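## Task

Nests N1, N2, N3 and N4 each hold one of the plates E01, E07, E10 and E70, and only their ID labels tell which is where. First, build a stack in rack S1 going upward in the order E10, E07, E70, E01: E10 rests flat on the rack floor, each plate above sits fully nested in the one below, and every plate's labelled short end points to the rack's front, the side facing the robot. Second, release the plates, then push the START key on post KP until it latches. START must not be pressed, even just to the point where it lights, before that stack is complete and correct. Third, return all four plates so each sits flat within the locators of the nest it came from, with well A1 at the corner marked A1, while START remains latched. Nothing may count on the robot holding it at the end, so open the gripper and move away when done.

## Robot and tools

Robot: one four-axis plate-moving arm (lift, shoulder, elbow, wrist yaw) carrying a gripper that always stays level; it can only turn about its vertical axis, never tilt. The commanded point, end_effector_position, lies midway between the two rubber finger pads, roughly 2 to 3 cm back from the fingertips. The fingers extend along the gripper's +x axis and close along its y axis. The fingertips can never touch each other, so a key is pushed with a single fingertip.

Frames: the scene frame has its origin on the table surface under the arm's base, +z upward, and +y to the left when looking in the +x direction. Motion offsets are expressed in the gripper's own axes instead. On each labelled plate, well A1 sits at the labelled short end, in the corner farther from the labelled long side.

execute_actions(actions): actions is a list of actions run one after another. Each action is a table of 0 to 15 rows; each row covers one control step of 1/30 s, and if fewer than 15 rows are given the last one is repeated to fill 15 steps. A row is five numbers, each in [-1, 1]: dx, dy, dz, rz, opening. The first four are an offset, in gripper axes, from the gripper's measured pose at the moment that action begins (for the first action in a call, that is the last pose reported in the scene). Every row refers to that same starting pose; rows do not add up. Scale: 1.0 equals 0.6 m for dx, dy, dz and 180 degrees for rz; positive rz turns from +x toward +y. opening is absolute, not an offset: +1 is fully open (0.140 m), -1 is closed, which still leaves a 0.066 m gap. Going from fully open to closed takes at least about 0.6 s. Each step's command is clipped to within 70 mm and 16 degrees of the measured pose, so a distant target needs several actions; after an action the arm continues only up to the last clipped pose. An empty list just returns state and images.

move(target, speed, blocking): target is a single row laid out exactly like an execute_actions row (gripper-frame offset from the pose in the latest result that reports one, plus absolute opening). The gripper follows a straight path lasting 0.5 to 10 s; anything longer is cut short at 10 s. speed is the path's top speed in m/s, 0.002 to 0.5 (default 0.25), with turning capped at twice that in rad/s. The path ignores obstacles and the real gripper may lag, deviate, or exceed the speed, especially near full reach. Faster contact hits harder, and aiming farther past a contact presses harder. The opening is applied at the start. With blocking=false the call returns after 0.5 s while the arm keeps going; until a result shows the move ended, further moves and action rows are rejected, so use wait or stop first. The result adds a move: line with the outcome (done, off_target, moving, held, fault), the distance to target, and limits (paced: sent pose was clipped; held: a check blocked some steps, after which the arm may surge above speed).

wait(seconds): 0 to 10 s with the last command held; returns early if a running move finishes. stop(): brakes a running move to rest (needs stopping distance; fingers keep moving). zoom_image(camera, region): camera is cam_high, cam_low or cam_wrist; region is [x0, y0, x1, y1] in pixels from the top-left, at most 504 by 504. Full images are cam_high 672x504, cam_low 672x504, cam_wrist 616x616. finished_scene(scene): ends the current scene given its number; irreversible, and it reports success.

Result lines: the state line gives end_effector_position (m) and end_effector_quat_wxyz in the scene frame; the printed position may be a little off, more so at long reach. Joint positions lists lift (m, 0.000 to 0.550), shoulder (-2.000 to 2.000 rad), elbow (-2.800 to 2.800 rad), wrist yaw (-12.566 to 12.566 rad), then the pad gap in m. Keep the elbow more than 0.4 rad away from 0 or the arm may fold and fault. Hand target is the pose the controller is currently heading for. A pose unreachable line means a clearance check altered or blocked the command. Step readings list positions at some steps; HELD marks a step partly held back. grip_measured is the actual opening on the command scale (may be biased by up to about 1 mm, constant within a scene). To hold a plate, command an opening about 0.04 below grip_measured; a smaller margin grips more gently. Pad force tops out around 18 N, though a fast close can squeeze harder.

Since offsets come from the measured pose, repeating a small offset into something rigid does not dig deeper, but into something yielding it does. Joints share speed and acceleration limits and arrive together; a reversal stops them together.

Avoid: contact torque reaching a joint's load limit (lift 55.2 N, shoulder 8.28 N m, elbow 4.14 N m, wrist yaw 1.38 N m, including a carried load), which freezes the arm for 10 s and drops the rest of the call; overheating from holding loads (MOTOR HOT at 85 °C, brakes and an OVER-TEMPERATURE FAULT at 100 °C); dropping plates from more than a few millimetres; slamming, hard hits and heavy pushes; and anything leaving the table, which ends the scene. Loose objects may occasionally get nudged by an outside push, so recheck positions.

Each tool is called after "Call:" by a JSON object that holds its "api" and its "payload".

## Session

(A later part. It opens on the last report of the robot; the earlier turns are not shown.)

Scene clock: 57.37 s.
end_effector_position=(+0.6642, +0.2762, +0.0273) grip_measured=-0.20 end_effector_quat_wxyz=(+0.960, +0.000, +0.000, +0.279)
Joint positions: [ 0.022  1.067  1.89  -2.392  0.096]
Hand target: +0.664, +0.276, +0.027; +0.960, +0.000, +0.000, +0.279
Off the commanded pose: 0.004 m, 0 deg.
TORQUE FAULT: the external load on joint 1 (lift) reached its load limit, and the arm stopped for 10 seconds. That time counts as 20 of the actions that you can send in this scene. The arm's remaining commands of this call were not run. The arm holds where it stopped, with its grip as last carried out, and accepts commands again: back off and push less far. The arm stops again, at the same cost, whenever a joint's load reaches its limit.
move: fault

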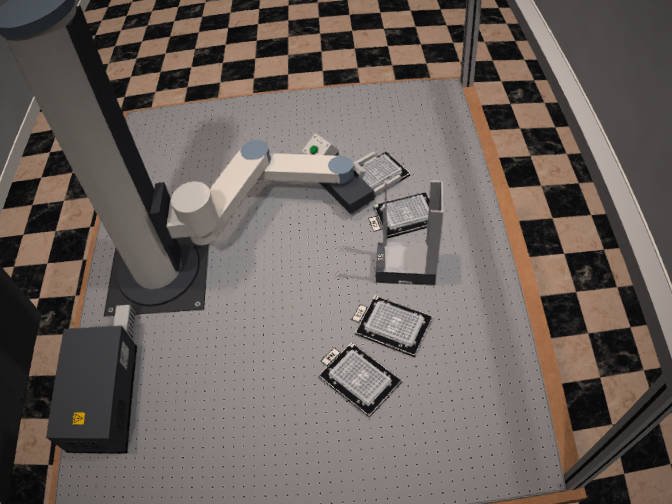

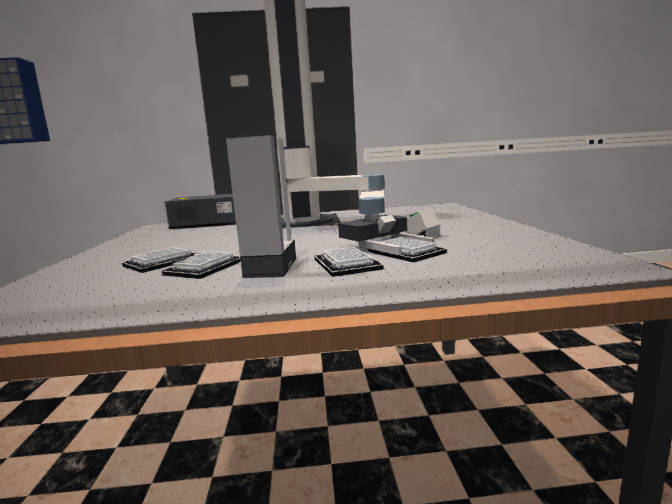

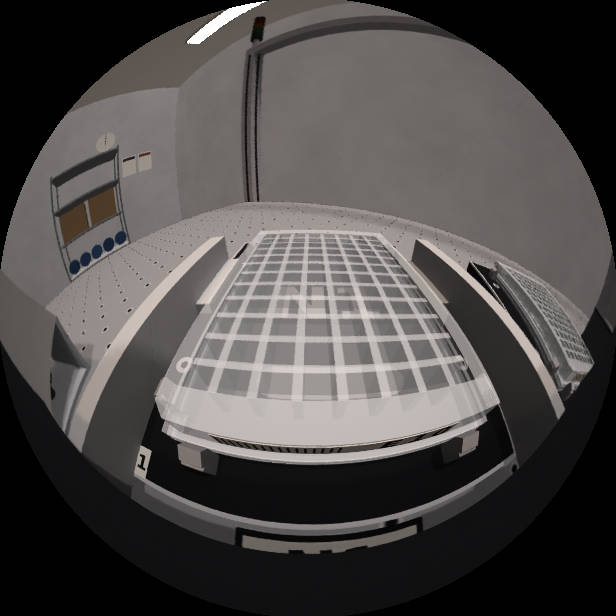

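Call:
{"api": "move", "payload": {"target": [-0.004,-0.001,0,-0.006,-0.53], "speed": 0.01}}

Call:
{"api": "move", "payload": {"target": [0,0,-0.004,0,-0.53], "speed": 0.01}}

Call:
{"api": "zoom_image", "payload": {"camera": "cam_high", "region": [400, 165, 460, 225]}}

Scene clock: 143.63 s.
end_effector_position=(+0.7039, -0.0758, +0.3174) grip_measured=-0.47 end_effector_quat_wxyz=(+0.997, +0.000, +0.000, -0.072)
Joint positions: [ 0.312  0.505  1.716 -2.365  0.085]
Hand target: +0.703, -0.075, +0.317; +0.998, +0.000, +0.000, -0.069
Off the commanded pose: 0.001 m, 0 deg.
move: done

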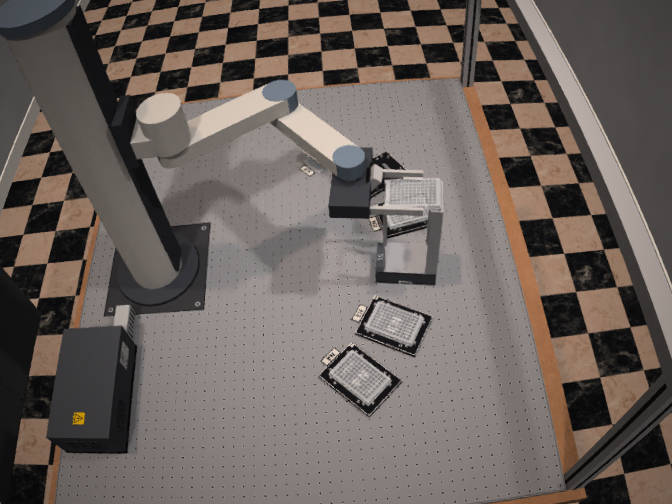

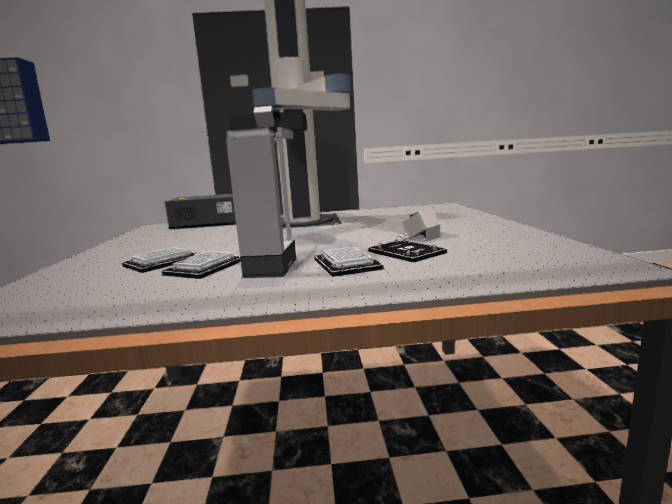

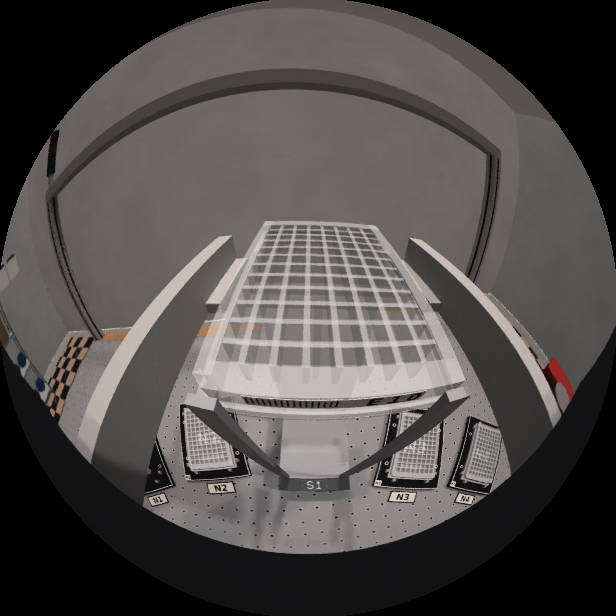

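Scene clock: 144.33 s.
end_effector_position=(+0.7043, -0.0759, +0.3151) grip_measured=-0.47 end_effector_quat_wxyz=(+0.997, +0.000, +0.000, -0.073)
Joint positions: [ 0.31   0.504  1.719 -2.368  0.085]
Hand target: +0.704, -0.076, +0.315; +0.997, +0.000, +0.000, -0.072
Off the commanded pose: 0.000 m, 0 deg.
move: done

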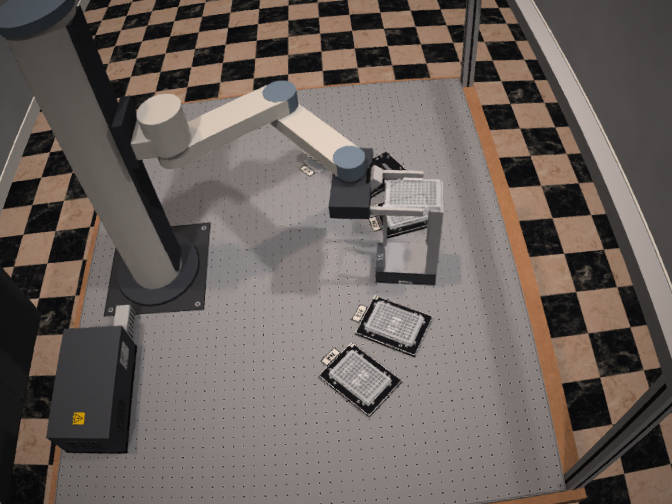

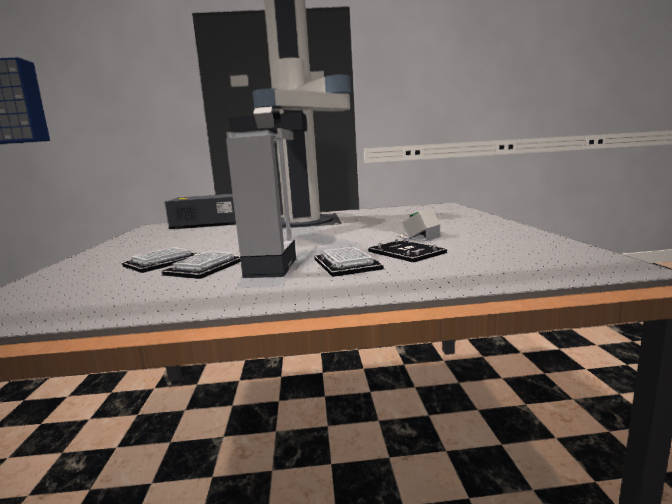

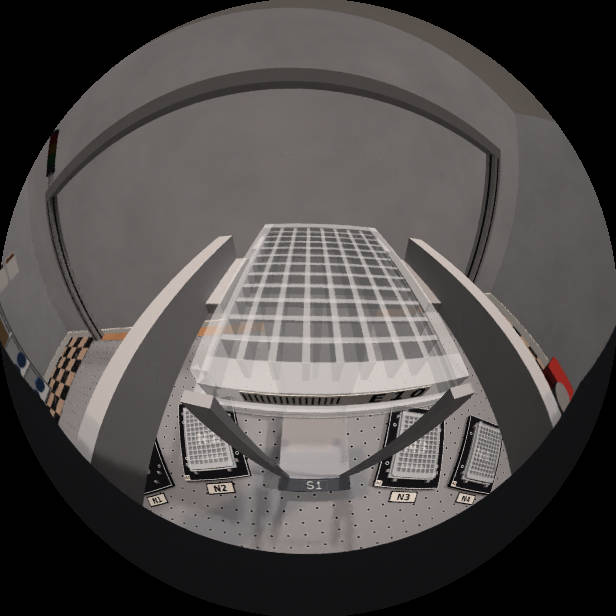

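Region (400, 165, 460, 225) of cam_high's 672x504 image, scaled by 8.400, with more detail than that image has.

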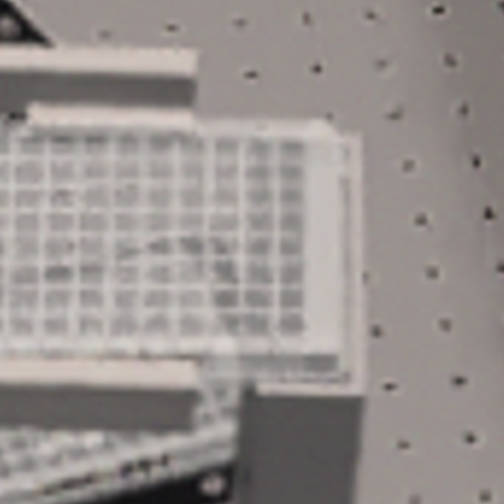

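In. The left post is the contact; rotate slightly more.

Call:
{"api": "move", "payload": {"target": [0.0005,0,-0.03,-0.004,-0.53], "speed": 0.02}}

Call:
{"api": "zoom_image", "payload": {"camera": "cam_high", "region": [370, 160, 460, 240]}}

Scene clock: 149.67 s.
end_effector_position=(+0.7047, -0.0757, +0.2971) grip_measured=-0.47 end_effector_quat_wxyz=(+0.997, +0.000, +0.000, -0.078)
Joint positions: [ 0.292  0.507  1.721 -2.386  0.085]
Hand target: +0.705, -0.076, +0.297; +0.997, +0.000, +0.000, -0.079
Off the commanded pose: 0.000 m, 0 deg.
move: done

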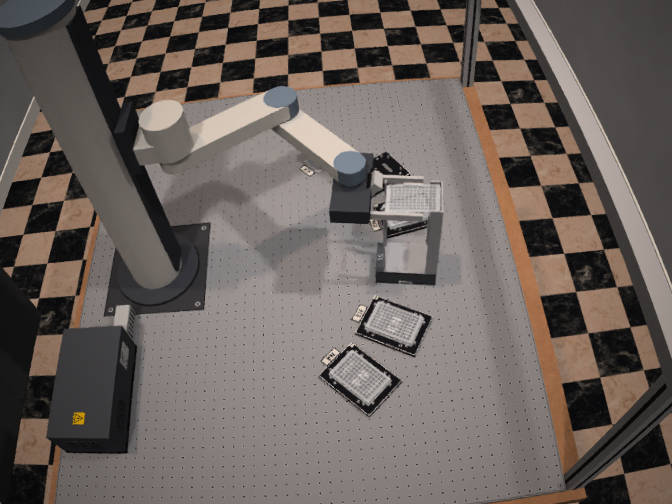

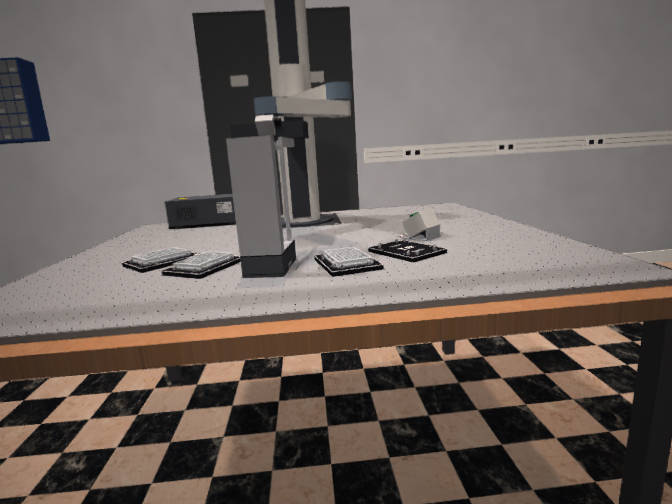

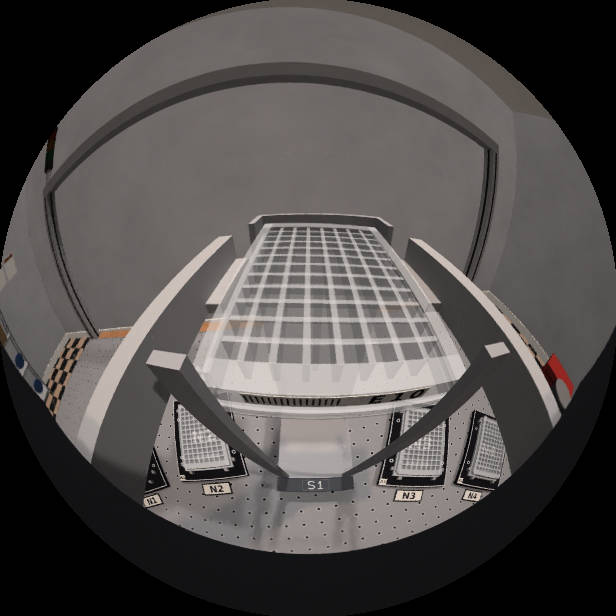

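Region (370, 160, 460, 240) of cam_high's 672x504 image, scaled by 5.600, with more detail than that image has.

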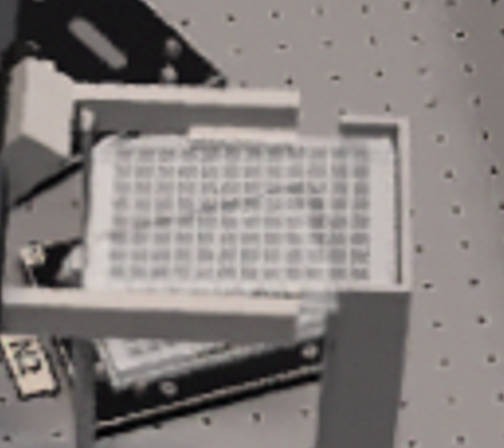

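Call:
{"api": "move", "payload": {"target": [0,0.001,-0.01,0.004,-0.53], "speed": 0.02}}

Call:
{"api": "move", "payload": {"target": [0,0,-0.345,0,-0.53], "speed": 0.12}}

Scene clock: 155.60 s.
end_effector_position=(+0.7046, -0.0758, +0.2911) grip_measured=-0.47 end_effector_quat_wxyz=(+0.997, +0.000, +0.000, -0.074)
Joint positions: [ 0.286  0.504  1.721 -2.372  0.085]
Hand target: +0.705, -0.075, +0.291; +0.997, +0.000, +0.000, -0.072
Off the commanded pose: 0.001 m, 0 deg.
move: done

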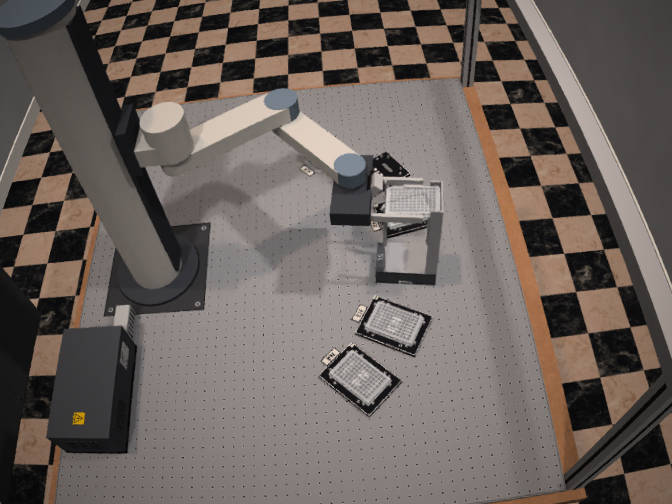

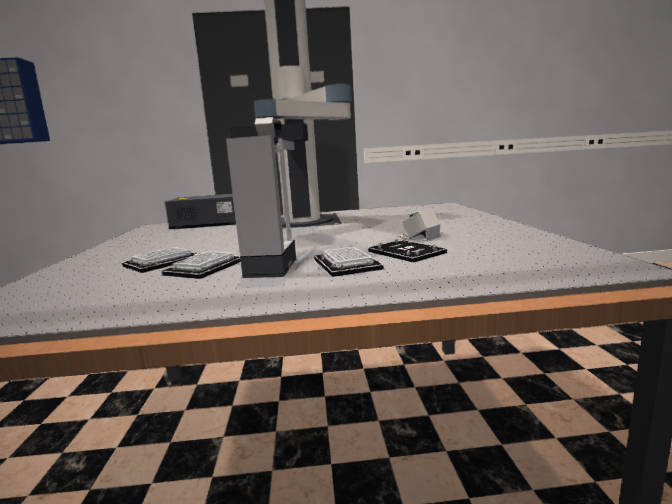

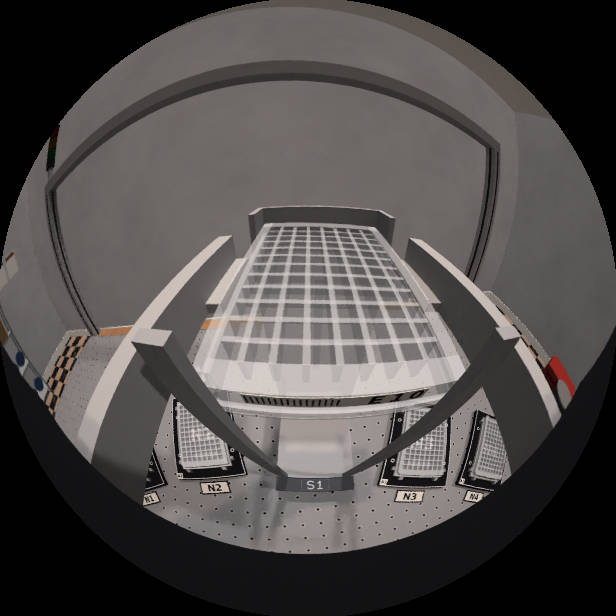

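Scene clock: 157.67 s.
end_effector_position=(+0.7046, -0.0759, +0.0840) grip_measured=-0.47 end_effector_quat_wxyz=(+0.997, +0.000, +0.000, -0.074)
Joint positions: [ 0.079  0.504  1.721 -2.373  0.085]
Hand target: +0.705, -0.076, +0.084; +0.997, +0.000, +0.000, -0.074
Off the commanded pose: 0.000 m, 0 deg.
move: done

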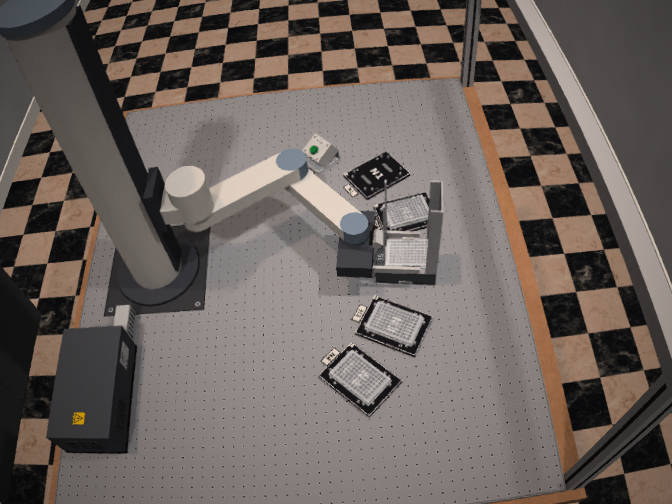

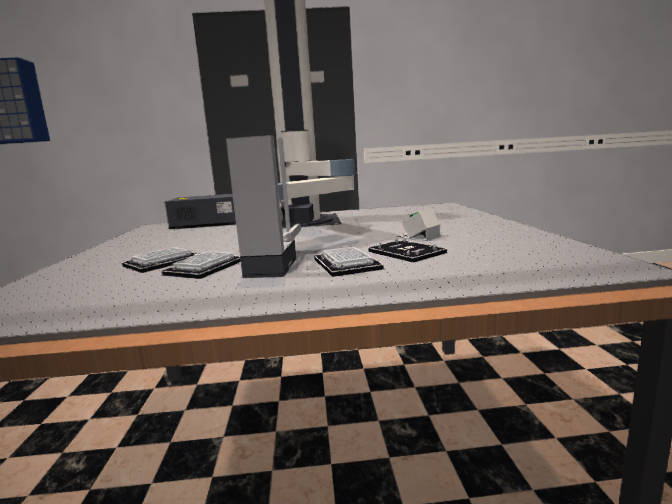

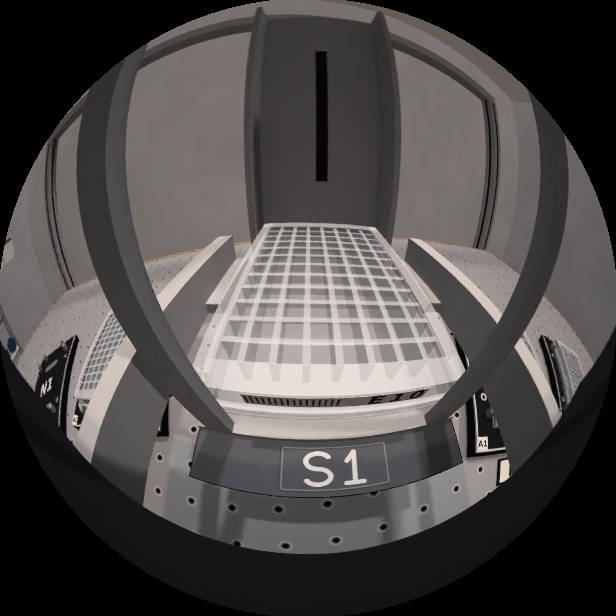

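Call:
{"api": "move", "payload": {"target": [0,0,-0.018,0,-0.53], "speed": 0.015}}

Scene clock: 161.70 s.
end_effector_position=(+0.7047, -0.0760, +0.0733) grip_measured=-0.47 end_effector_quat_wxyz=(+0.997, +0.000, +0.000, -0.074)
Joint positions: [ 0.068  0.504  1.721 -2.374  0.085]
Hand target: +0.705, -0.076, +0.073; +0.997, +0.000, +0.000, -0.074
Off the commanded pose: 0.000 m, 0 deg.
move: done

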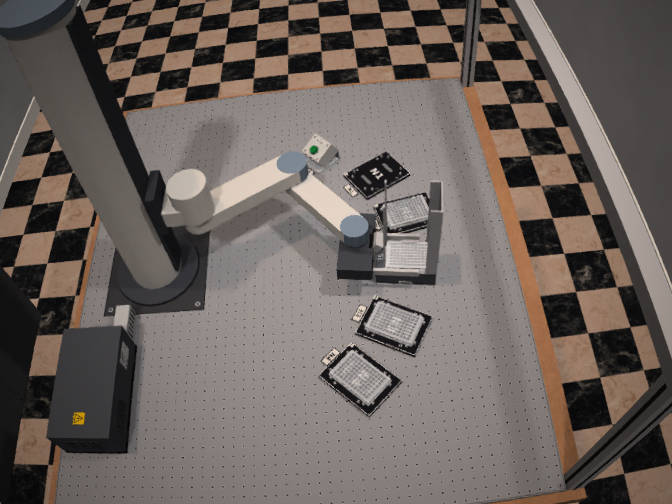

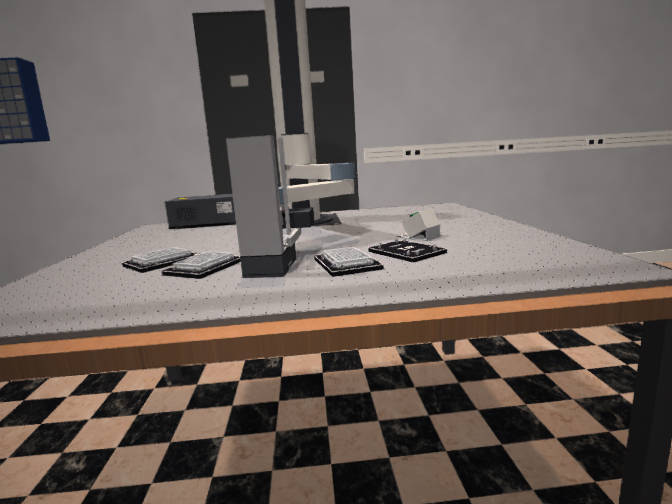

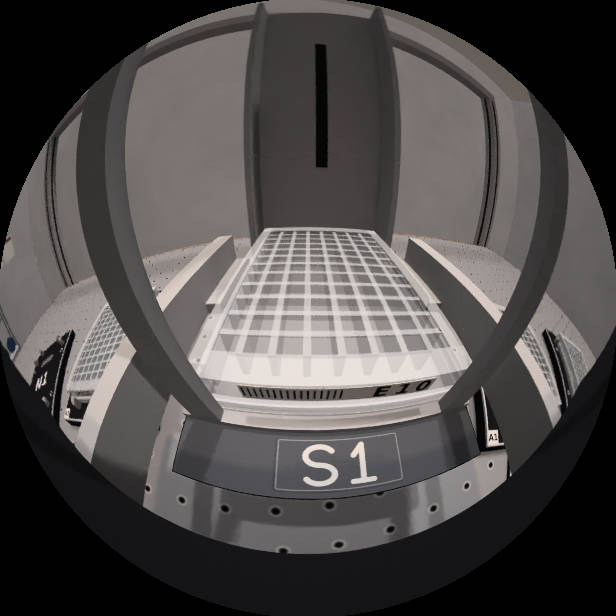

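Call:
{"api": "move", "payload": {"target": [0,0,-0.002,0,-0.53], "speed": 0.01}}

Call:
{"api": "move", "payload": {"target": [0,0,0,0,0.1]}}

Call:
{"api": "move", "payload": {"target": [-0.267,0,0.01,0,0.1]}}

Call:
{"api": "move", "payload": {"target": [0.085,-0.537,-0.05,-0.182,0.1]}}

Scene clock: 169.90 s.
end_effector_position=(+0.7047, -0.0760, +0.0723) grip_measured=-0.47 end_effector_quat_wxyz=(+0.997, +0.000, +0.000, -0.075)
Joint positions: [ 0.067  0.504  1.721 -2.375  0.085]
Hand target: +0.705, -0.076, +0.072; +0.997, +0.000, +0.000, -0.074
Off the commanded pose: 0.000 m, 0 deg.
move: done

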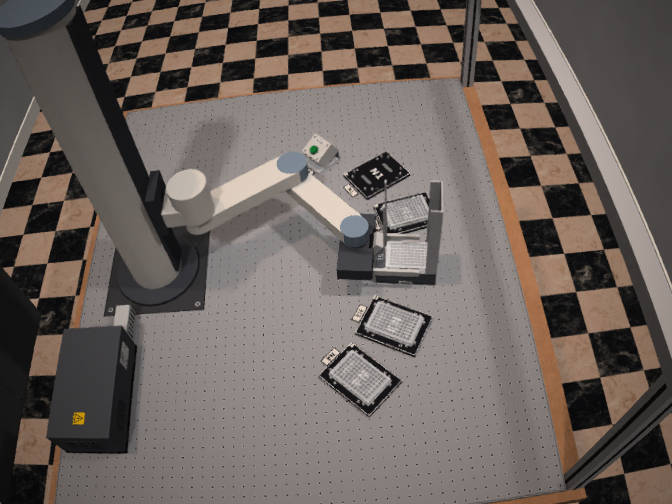

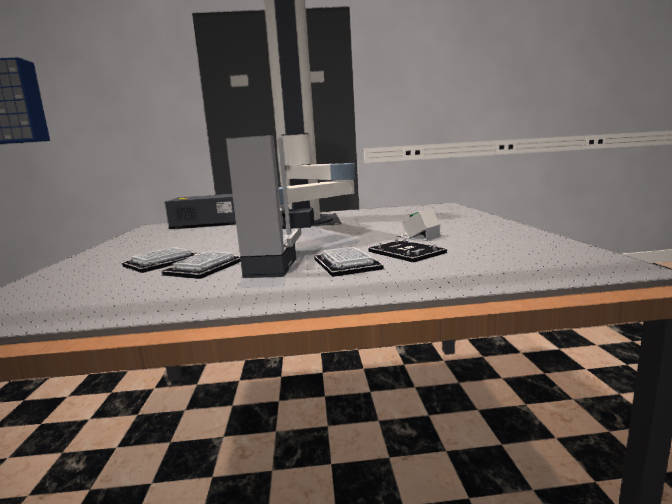

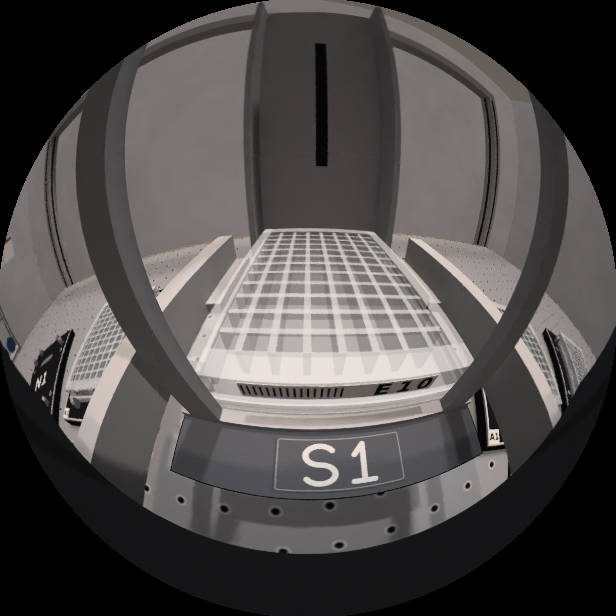

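Scene clock: 170.40 s.
end_effector_position=(+0.7047, -0.0760, +0.0723) grip_measured=+0.10 end_effector_quat_wxyz=(+0.997, +0.000, +0.000, -0.075)
Joint positions: [ 0.067  0.504  1.721 -2.375  0.107]
Hand target: +0.705, -0.076, +0.072; +0.997, +0.000, +0.000, -0.075
Off the commanded pose: 0.000 m, 0 deg.
move: done

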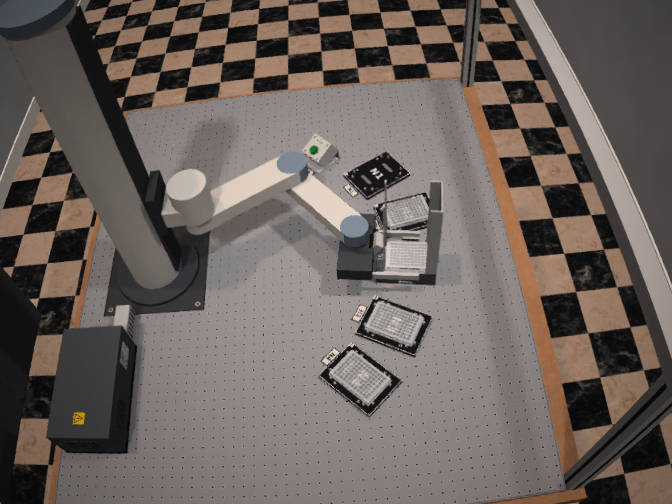

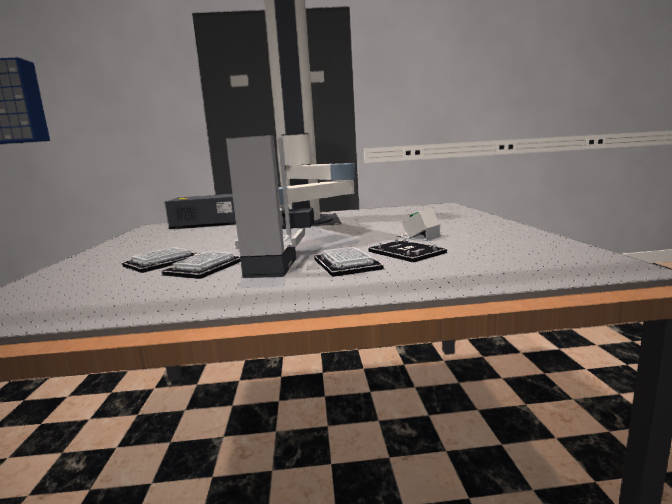

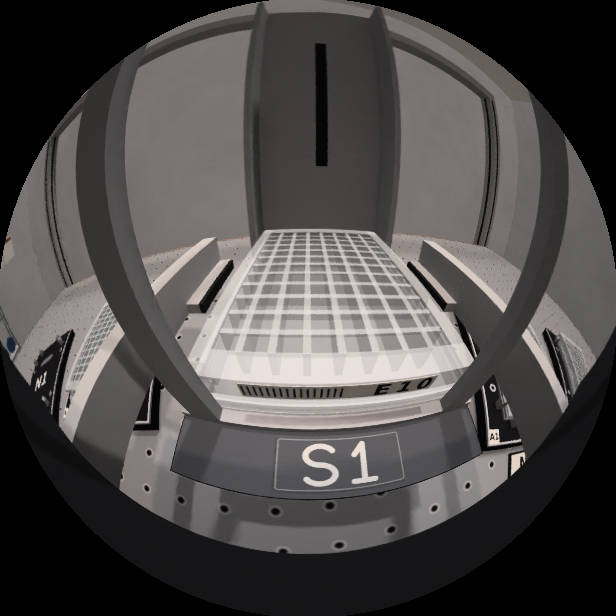

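Scene clock: 171.47 s.
end_effector_position=(+0.5463, -0.0521, +0.0783) grip_measured=+0.10 end_effector_quat_wxyz=(+0.997, +0.000, +0.000, -0.075)
Joint positions: [ 0.073  0.822  0.926 -1.898  0.107]
Hand target: +0.546, -0.052, +0.078; +0.997, +0.000, +0.000, -0.075
Off the commanded pose: 0.000 m, 0 deg.
move: done

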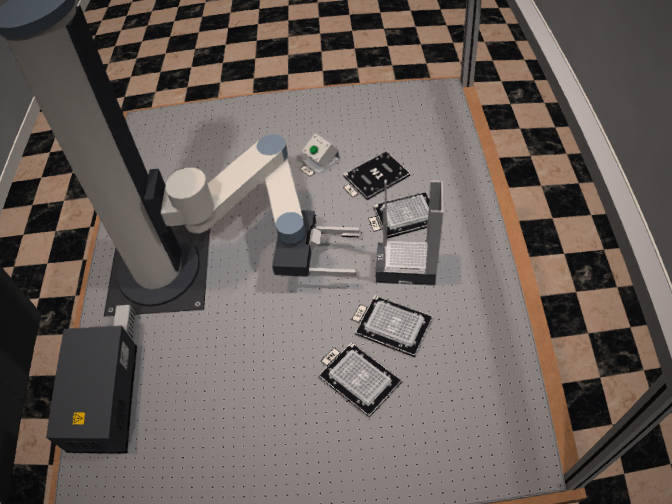

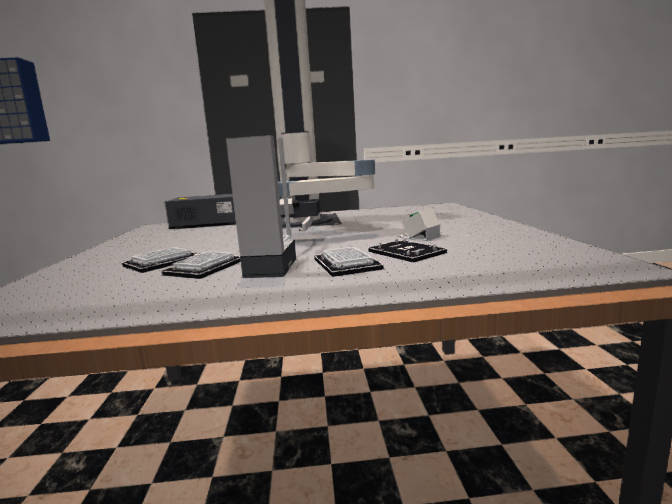

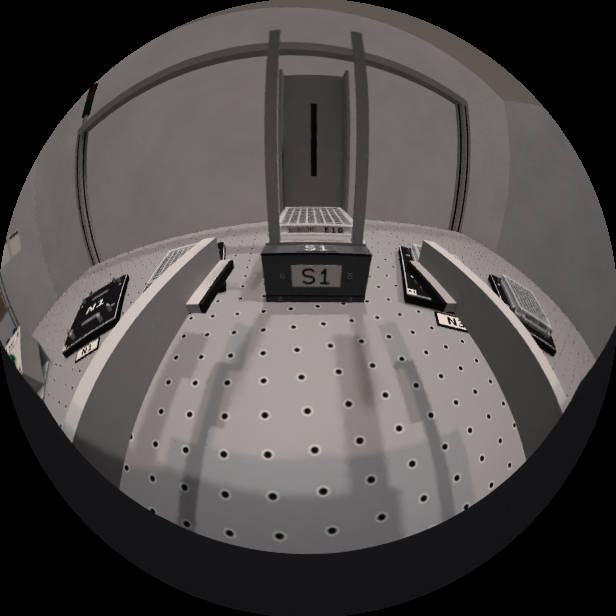

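Scene clock: 173.23 s.
end_effector_position=(+0.5484, -0.3784, +0.0483) grip_measured=+0.10 end_effector_quat_wxyz=(+0.936, +0.000, +0.000, -0.353)
Joint positions: [ 0.043 -0.165  1.703 -2.259  0.107]
Hand target: +0.548, -0.378, +0.048; +0.936, +0.000, +0.000, -0.353
Off the commanded pose: 0.000 m, 0 deg.
move: done

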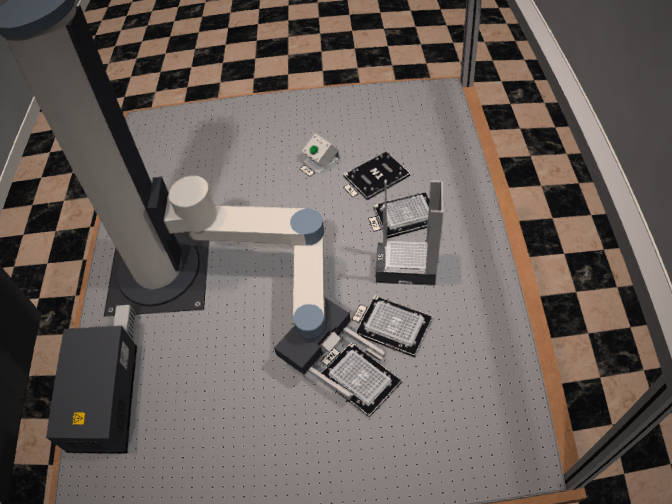

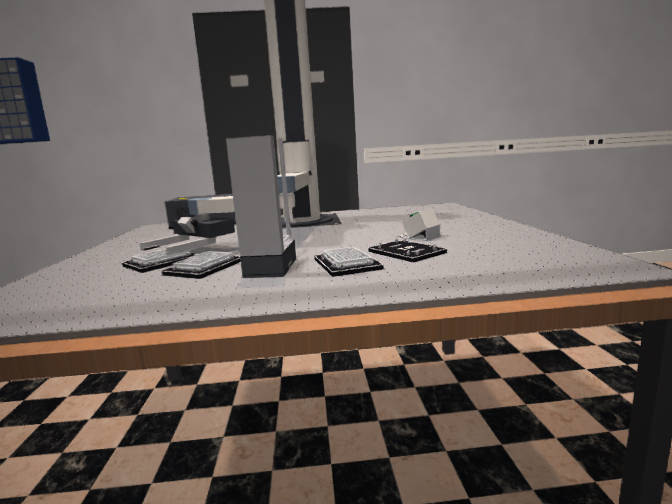

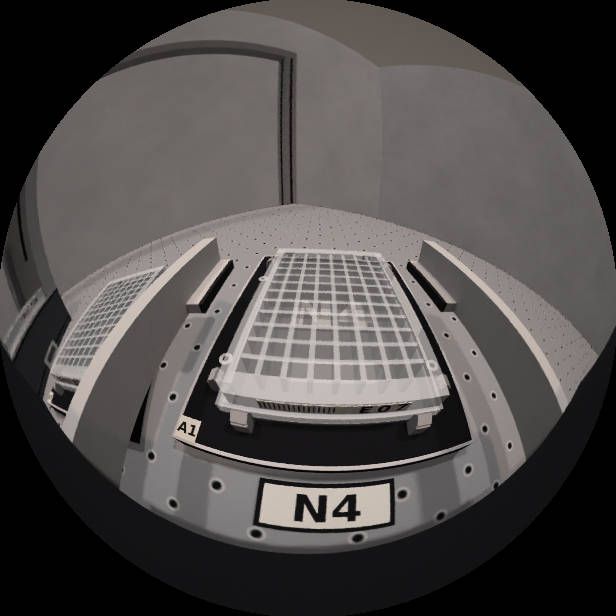

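Call:
{"api": "move", "payload": {"target": [0.01,-0.0075,-0.0295,-0.013,-0.1], "speed": 0.04}}

Scene clock: 179.97 s.
end_effector_position=(+0.5500, -0.3856, +0.0306) grip_measured=-0.10 end_effector_quat_wxyz=(+0.928, +0.000, +0.000, -0.372)
Joint positions: [ 0.026 -0.176  1.738 -2.325  0.099]
Hand target: +0.550, -0.386, +0.031; +0.928, +0.000, +0.000, -0.372
Off the commanded pose: 0.000 m, 0 deg.
move: done

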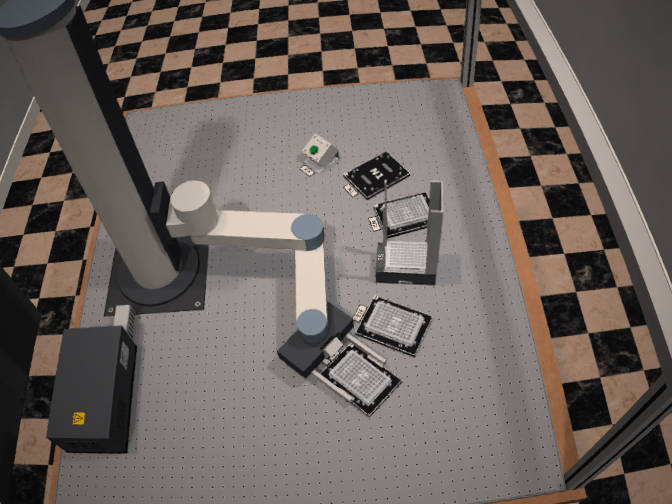

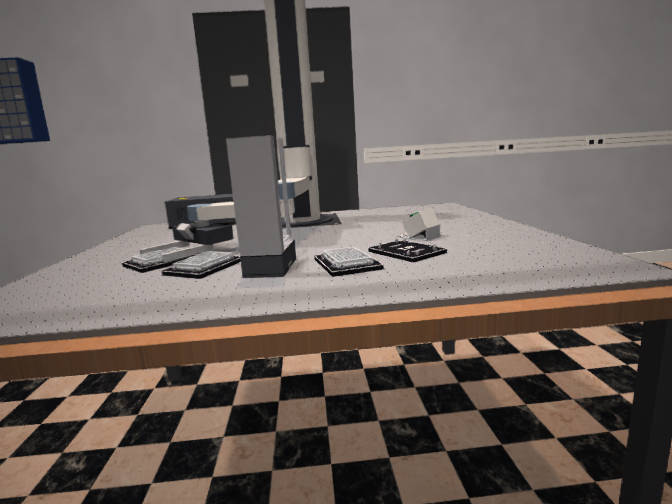

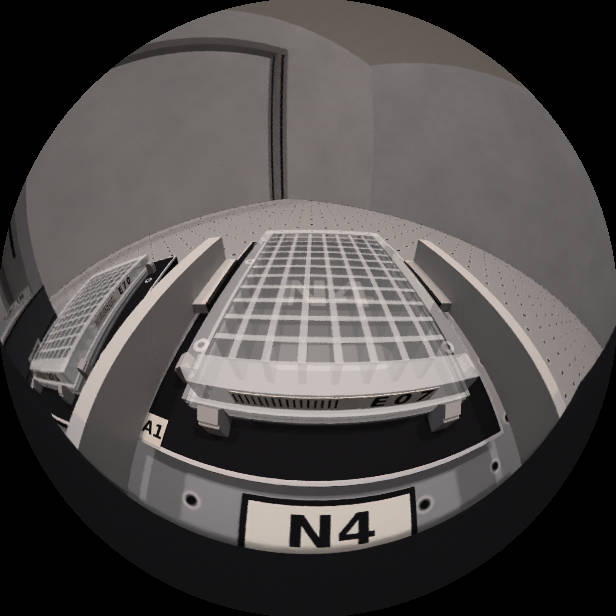

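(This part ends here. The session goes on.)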